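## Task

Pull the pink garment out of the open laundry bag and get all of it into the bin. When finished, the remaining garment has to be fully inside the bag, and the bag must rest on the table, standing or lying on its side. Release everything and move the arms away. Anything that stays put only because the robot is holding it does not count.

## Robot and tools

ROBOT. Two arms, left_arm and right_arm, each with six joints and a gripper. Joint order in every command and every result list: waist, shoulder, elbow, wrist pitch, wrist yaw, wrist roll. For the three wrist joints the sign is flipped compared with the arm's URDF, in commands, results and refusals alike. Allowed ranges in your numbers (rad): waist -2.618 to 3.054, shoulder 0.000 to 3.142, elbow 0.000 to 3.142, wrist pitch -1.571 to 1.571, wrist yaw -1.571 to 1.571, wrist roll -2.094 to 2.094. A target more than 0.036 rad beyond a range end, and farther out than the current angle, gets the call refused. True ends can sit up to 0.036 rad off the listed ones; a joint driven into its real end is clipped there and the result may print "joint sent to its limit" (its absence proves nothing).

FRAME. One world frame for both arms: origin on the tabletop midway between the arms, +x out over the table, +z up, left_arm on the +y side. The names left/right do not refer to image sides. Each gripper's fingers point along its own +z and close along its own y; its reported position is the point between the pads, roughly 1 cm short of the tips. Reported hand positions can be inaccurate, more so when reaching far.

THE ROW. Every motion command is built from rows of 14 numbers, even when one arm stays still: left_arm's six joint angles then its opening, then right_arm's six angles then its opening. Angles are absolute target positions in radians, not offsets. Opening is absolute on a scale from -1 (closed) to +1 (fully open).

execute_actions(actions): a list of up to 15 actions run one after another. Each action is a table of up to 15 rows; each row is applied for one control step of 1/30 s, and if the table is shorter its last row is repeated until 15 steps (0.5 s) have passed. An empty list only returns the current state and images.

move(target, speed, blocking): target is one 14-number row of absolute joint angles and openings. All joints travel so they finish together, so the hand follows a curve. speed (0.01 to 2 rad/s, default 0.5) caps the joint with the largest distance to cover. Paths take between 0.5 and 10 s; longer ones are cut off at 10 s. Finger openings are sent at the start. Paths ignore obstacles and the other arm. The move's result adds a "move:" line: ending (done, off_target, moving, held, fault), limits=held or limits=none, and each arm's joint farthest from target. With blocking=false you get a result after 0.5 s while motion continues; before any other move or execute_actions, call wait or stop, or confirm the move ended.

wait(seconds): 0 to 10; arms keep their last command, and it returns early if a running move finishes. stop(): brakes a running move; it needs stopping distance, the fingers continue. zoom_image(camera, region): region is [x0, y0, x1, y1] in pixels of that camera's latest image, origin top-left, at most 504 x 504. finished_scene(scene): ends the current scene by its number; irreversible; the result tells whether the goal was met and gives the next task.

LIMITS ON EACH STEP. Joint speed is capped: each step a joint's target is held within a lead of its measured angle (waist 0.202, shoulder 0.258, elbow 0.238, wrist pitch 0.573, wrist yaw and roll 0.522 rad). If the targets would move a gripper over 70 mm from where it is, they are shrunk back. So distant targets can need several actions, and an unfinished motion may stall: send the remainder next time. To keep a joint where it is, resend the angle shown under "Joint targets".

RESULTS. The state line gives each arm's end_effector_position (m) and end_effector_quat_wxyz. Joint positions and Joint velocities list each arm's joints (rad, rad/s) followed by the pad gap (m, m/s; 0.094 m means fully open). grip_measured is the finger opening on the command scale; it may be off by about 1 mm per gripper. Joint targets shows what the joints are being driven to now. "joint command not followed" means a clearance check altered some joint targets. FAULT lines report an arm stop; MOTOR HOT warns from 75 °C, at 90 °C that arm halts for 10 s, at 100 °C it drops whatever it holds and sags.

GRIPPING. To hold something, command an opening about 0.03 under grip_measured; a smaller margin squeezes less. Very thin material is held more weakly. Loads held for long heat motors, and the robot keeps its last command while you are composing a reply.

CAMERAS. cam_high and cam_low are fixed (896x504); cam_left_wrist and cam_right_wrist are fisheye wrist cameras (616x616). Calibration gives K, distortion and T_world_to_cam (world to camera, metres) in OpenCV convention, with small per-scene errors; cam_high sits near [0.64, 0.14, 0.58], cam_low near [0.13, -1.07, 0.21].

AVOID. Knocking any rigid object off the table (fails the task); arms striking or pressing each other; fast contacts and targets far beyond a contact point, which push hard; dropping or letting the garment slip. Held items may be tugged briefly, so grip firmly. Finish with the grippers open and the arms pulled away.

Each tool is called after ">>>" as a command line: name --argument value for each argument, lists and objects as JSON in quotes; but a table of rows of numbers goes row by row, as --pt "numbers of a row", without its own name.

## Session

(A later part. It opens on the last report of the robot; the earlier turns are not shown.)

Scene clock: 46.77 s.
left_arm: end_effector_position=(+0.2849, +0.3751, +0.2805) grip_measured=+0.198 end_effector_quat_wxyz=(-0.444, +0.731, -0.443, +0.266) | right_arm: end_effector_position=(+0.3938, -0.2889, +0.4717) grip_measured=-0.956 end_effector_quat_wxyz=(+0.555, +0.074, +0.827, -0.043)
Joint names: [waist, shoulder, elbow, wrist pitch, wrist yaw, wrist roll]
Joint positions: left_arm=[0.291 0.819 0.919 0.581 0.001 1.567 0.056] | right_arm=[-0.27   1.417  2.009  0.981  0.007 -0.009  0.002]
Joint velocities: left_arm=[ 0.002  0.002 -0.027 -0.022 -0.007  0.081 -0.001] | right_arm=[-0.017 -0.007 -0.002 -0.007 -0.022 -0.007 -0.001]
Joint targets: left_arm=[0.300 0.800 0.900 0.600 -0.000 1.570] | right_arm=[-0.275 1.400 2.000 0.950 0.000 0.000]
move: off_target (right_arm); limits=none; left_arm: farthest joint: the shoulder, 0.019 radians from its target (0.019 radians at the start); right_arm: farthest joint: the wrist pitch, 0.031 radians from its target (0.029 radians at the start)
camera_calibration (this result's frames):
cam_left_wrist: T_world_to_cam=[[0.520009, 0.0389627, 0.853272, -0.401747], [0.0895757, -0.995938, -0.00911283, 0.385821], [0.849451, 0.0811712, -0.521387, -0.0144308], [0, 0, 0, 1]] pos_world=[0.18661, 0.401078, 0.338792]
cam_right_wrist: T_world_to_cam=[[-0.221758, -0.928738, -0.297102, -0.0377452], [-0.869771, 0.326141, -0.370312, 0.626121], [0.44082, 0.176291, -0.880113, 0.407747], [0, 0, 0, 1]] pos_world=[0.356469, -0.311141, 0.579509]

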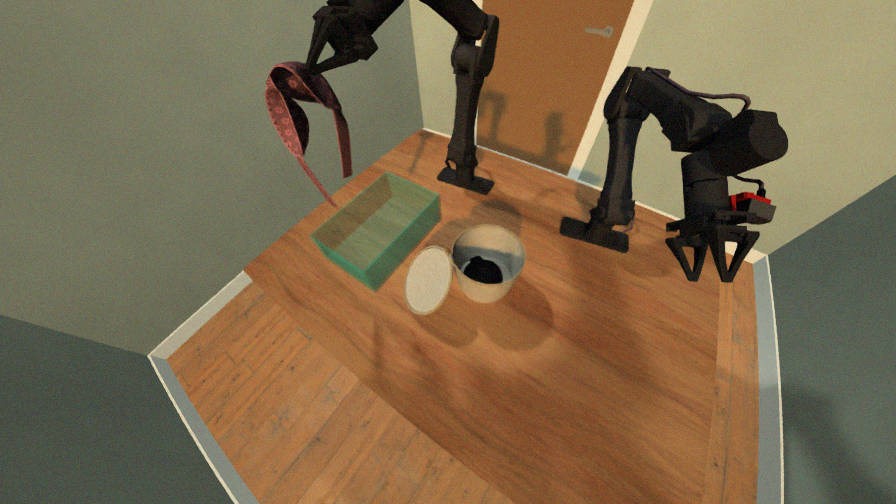

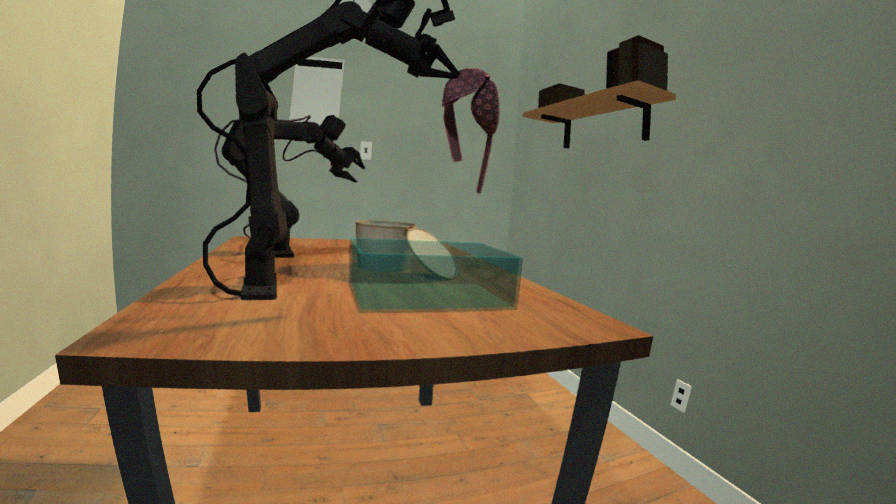

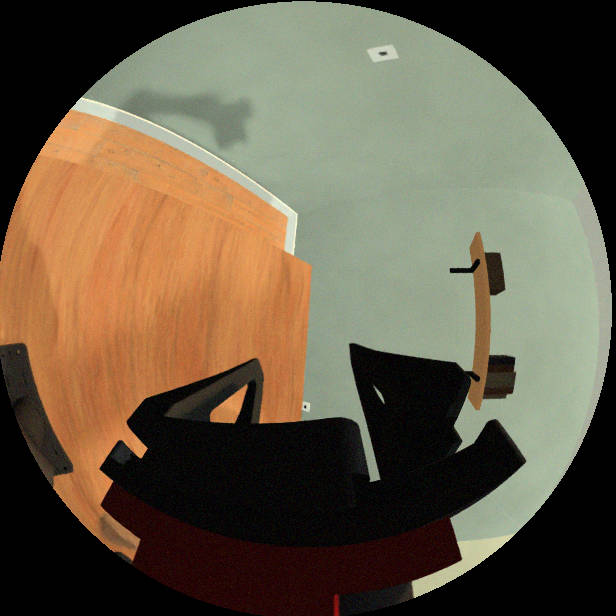

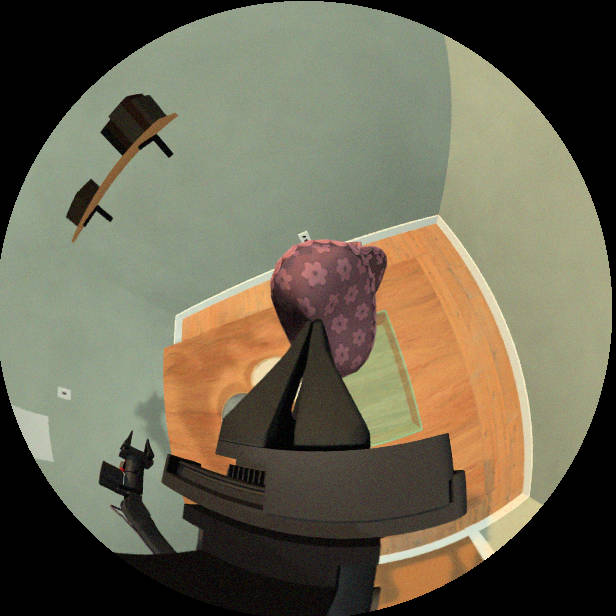

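>>> move --target '[0.3,0.8,0.9,0.6,0,1.57,0.2,-0.29,1.45,1.6,1.15,0,0,-1]' --speed 0.3

>>> move --target '[0.3,0.8,0.9,0.6,0,1.57,0.2,-0.29,1.7,1.27,0.92,0,0,-1]' --speed 0.3

Scene clock: 50.80 s.
left_arm: end_effector_position=(+0.2849, +0.3751, +0.2805) grip_measured=+0.198 end_effector_quat_wxyz=(-0.444, +0.731, -0.443, +0.266) | right_arm: end_effector_position=(+0.3692, -0.2891, +0.2702) grip_measured=-0.956 end_effector_quat_wxyz=(+0.284, +0.092, +0.954, -0.022)
Joint names: [waist, shoulder, elbow, wrist pitch, wrist yaw, wrist roll]
Joint positions: left_arm=[0.291 0.819 0.919 0.581 0.001 1.567 0.056] | right_arm=[-0.282  1.446  1.604  1.151  0.007 -0.009  0.002]
Joint velocities: left_arm=[-0.012  0.002  0.002  0.066  0.066  0.022  0.001] | right_arm=[-0.027 -0.022  0.002 -0.037 -0.051 -0.037  0.   ]
Joint targets: left_arm=[0.300 0.800 0.900 0.600 0.000 1.570] | right_arm=[-0.290 1.450 1.600 1.150 0.000 0.000]
move: done; limits=none; left_arm: farthest joint: the shoulder, 0.019 radians from its target (0.019 radians at the start); right_arm: farthest joint: the wrist roll, 0.009 radians from its target (0.009 radians at the start)
camera_calibration (this result's frames):
cam_left_wrist: T_world_to_cam=[[0.520009, 0.0389627, 0.853272, -0.401747], [0.0895757, -0.995938, -0.00911283, 0.385821], [0.849451, 0.0811712, -0.521387, -0.0144308], [0, 0, 0, 1]] pos_world=[0.18661, 0.401078, 0.338792]
cam_right_wrist: T_world_to_cam=[[-0.389045, -0.896671, -0.211244, -0.0554675], [-0.913579, 0.346068, 0.213566, 0.394394], [-0.118394, 0.276075, -0.953816, 0.496458], [0, 0, 0, 1]] pos_world=[0.397508, -0.323283, 0.377583]

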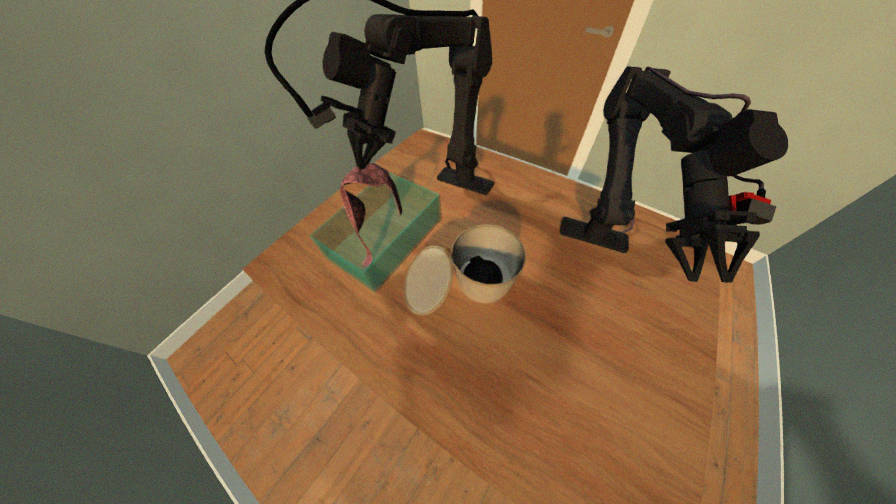

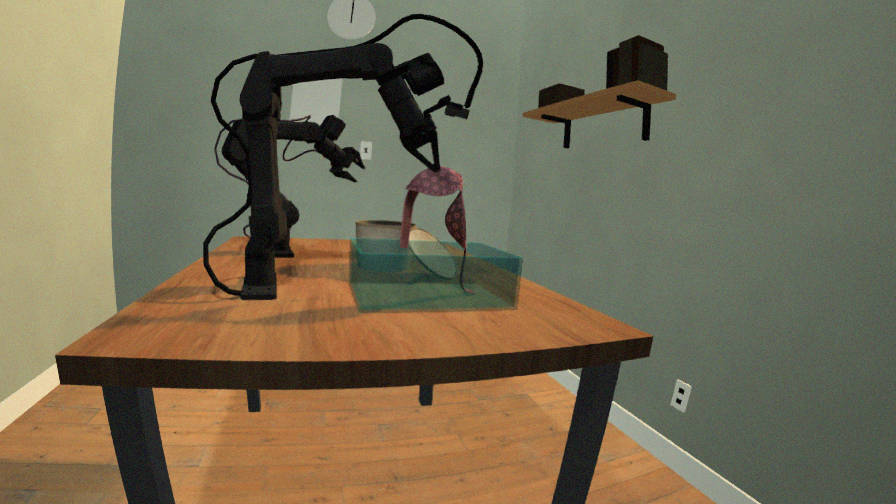

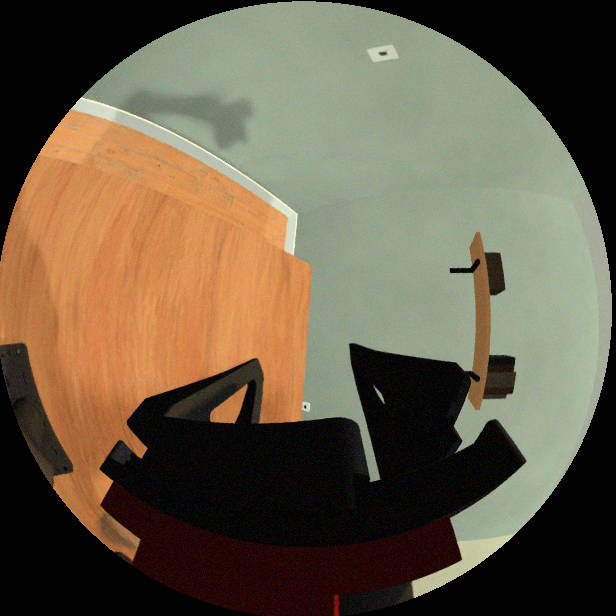

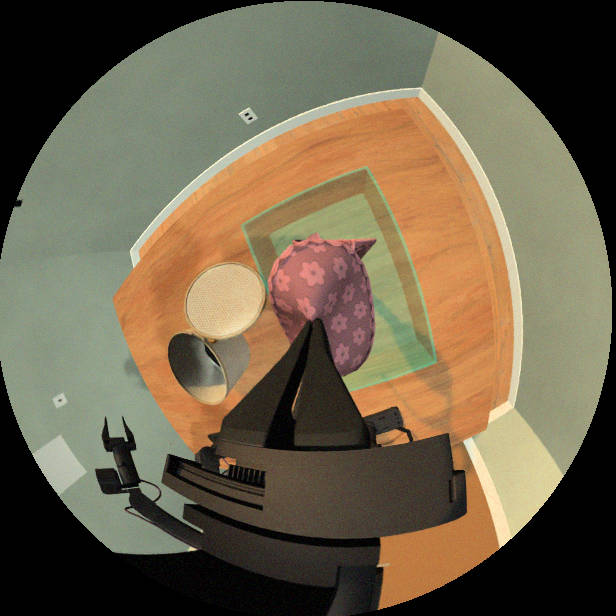

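Scene clock: 52.57 s.
left_arm: end_effector_position=(+0.2849, +0.3751, +0.2805) grip_measured=+0.198 end_effector_quat_wxyz=(-0.444, +0.731, -0.443, +0.266) | right_arm: end_effector_position=(+0.3651, -0.2884, +0.0899) grip_measured=-0.956 end_effector_quat_wxyz=(+0.100, +0.097, +0.990, -0.005)
Joint names: [waist, shoulder, elbow, wrist pitch, wrist yaw, wrist roll]
Joint positions: left_arm=[0.291 0.819 0.919 0.581 0.001 1.567 0.056] | right_arm=[-0.282  1.7    1.273  0.943  0.007 -0.009  0.002]
Joint velocities: left_arm=[-0.002  0.012  0.007 -0.007  0.007 -0.022 -0.001] | right_arm=[ 0.007  0.002  0.007 -0.022 -0.007  0.051 -0.   ]
Joint targets: left_arm=[0.300 0.800 0.900 0.600 -0.000 1.570] | right_arm=[-0.290 1.700 1.270 0.920 0.000 -0.000]
move: off_target (right_arm); limits=none; left_arm: farthest joint: the shoulder, 0.019 radians from its target (0.019 radians at the start); right_arm: farthest joint: the wrist pitch, 0.023 radians from its target (0.231 radians at the start)
camera_calibration (this result's frames):
cam_left_wrist: T_world_to_cam=[[0.520009, 0.0389627, 0.853272, -0.401747], [0.0895757, -0.995938, -0.00911283, 0.385821], [0.849451, 0.0811712, -0.521387, -0.0144308], [0, 0, 0, 1]] pos_world=[0.18661, 0.401078, 0.338792]
cam_right_wrist: T_world_to_cam=[[-0.450619, -0.885117, -0.116234, -0.0771908], [-0.76936, 0.319005, 0.553463, 0.337876], [-0.452801, 0.338827, -0.824723, 0.45236], [0, 0, 0, 1]] pos_world=[0.429993, -0.329379, 0.177097]

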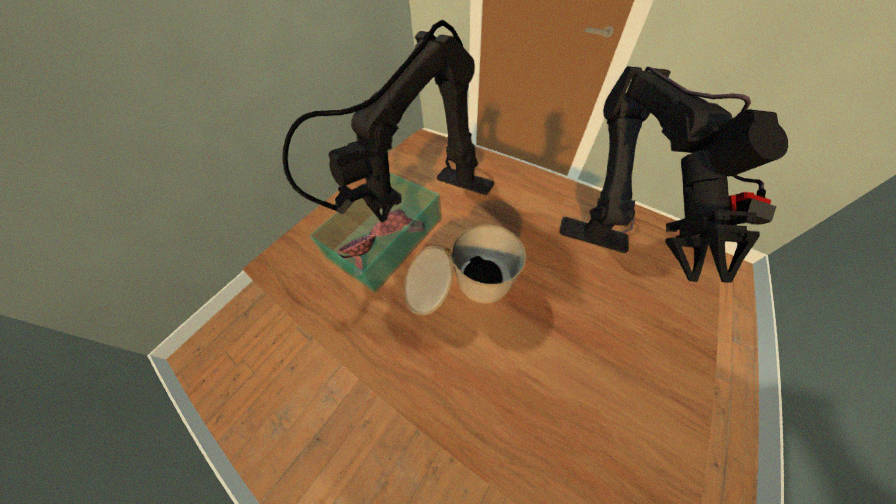

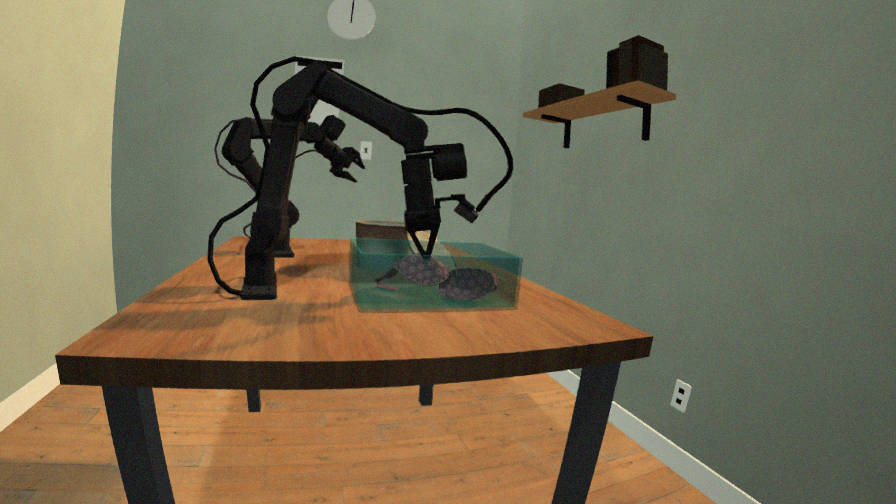

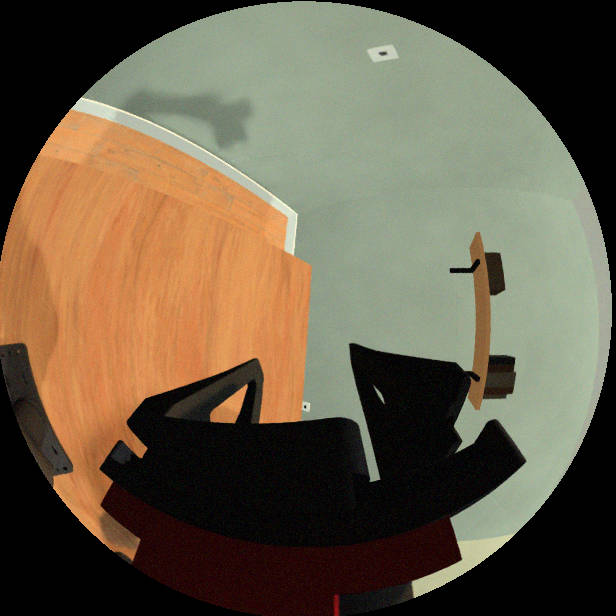

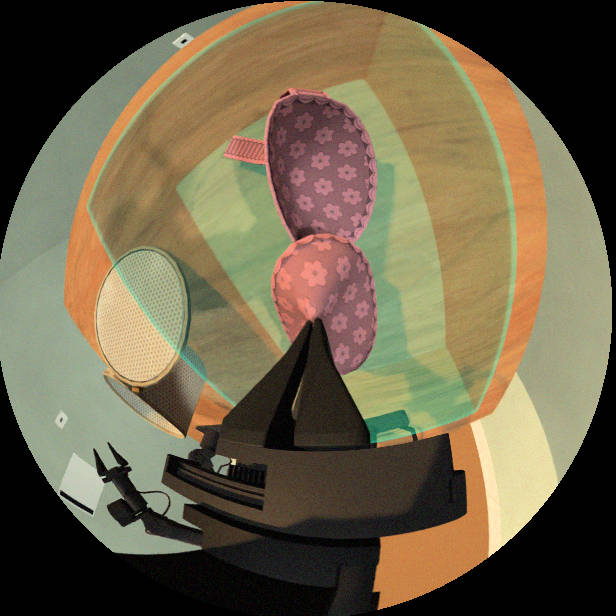

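>>> move --target '[0.3,0.8,0.9,0.6,0,1.57,0.2,-0.29,1.0,1.3,1.1,0,0,-0.2]' --speed 0.7

Scene clock: 55.47 s.
left_arm: end_effector_position=(+0.2849, +0.3751, +0.2805) grip_measured=+0.198 end_effector_quat_wxyz=(-0.444, +0.731, -0.443, +0.266) | right_arm: end_effector_position=(+0.2840, -0.2732, +0.2791) grip_measured=-0.201 end_effector_quat_wxyz=(+0.358, +0.090, +0.929, -0.028)
Joint names: [waist, shoulder, elbow, wrist pitch, wrist yaw, wrist roll]
Joint positions: left_arm=[0.291 0.819 0.919 0.581 0.001 1.567 0.056] | right_arm=[-0.282  1.014  1.273  1.094  0.007 -0.009  0.038]
Joint velocities: left_arm=[-0.007 -0.007 -0.002  0.095 -0.007 -0.066  0.   ] | right_arm=[-0.012  0.002  0.007 -0.051  0.007  0.037 -0.   ]
Joint targets: left_arm=[0.300 0.800 0.900 0.600 0.000 1.570] | right_arm=[-0.290 1.000 1.300 1.100 -0.000 -0.000]
move: off_target (right_arm); limits=none; left_arm: farthest joint: the shoulder, 0.019 radians from its target (0.019 radians at the start); right_arm: farthest joint: the elbow, 0.027 radians from its target (0.027 radians at the start)
camera_calibration (this result's frames):
cam_left_wrist: T_world_to_cam=[[0.520009, 0.0389627, 0.853272, -0.401747], [0.0895757, -0.995938, -0.00911283, 0.385821], [0.849451, 0.0811712, -0.521387, -0.0144308], [0, 0, 0, 1]] pos_world=[0.18661, 0.401078, 0.338792]
cam_right_wrist: T_world_to_cam=[[-0.35392, -0.903263, -0.242605, -0.0754267], [-0.934783, 0.350047, 0.060402, 0.358978], [0.0303642, 0.24816, -0.968243, 0.444581], [0, 0, 0, 1]] pos_world=[0.295372, -0.304117, 0.390481]

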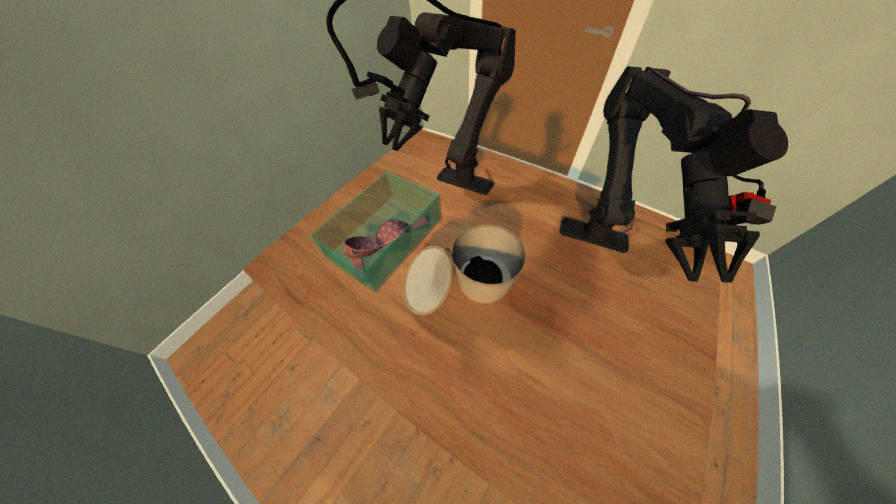

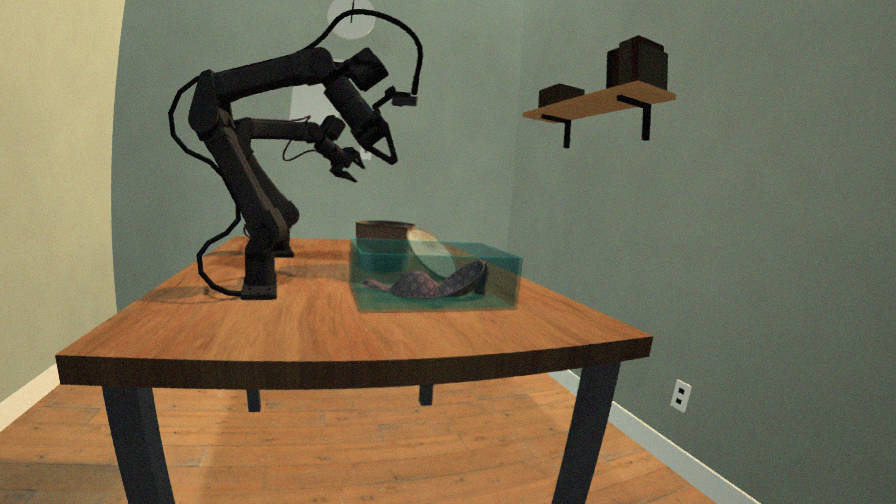

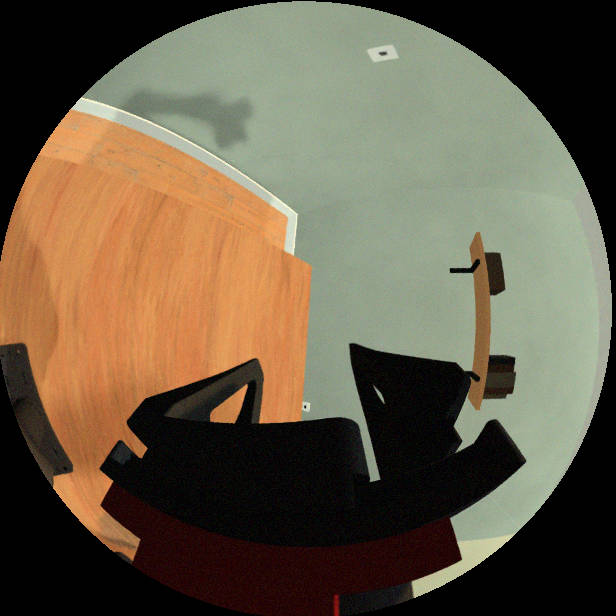

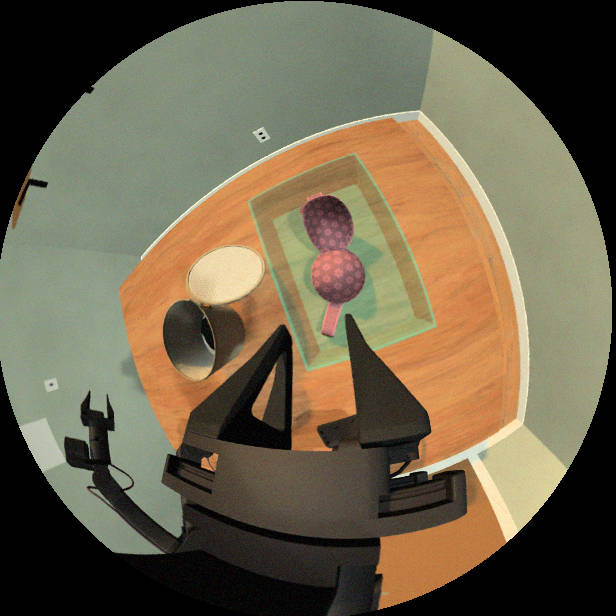

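>>> finished_scene --scene 2

The scene is finished: the task was done.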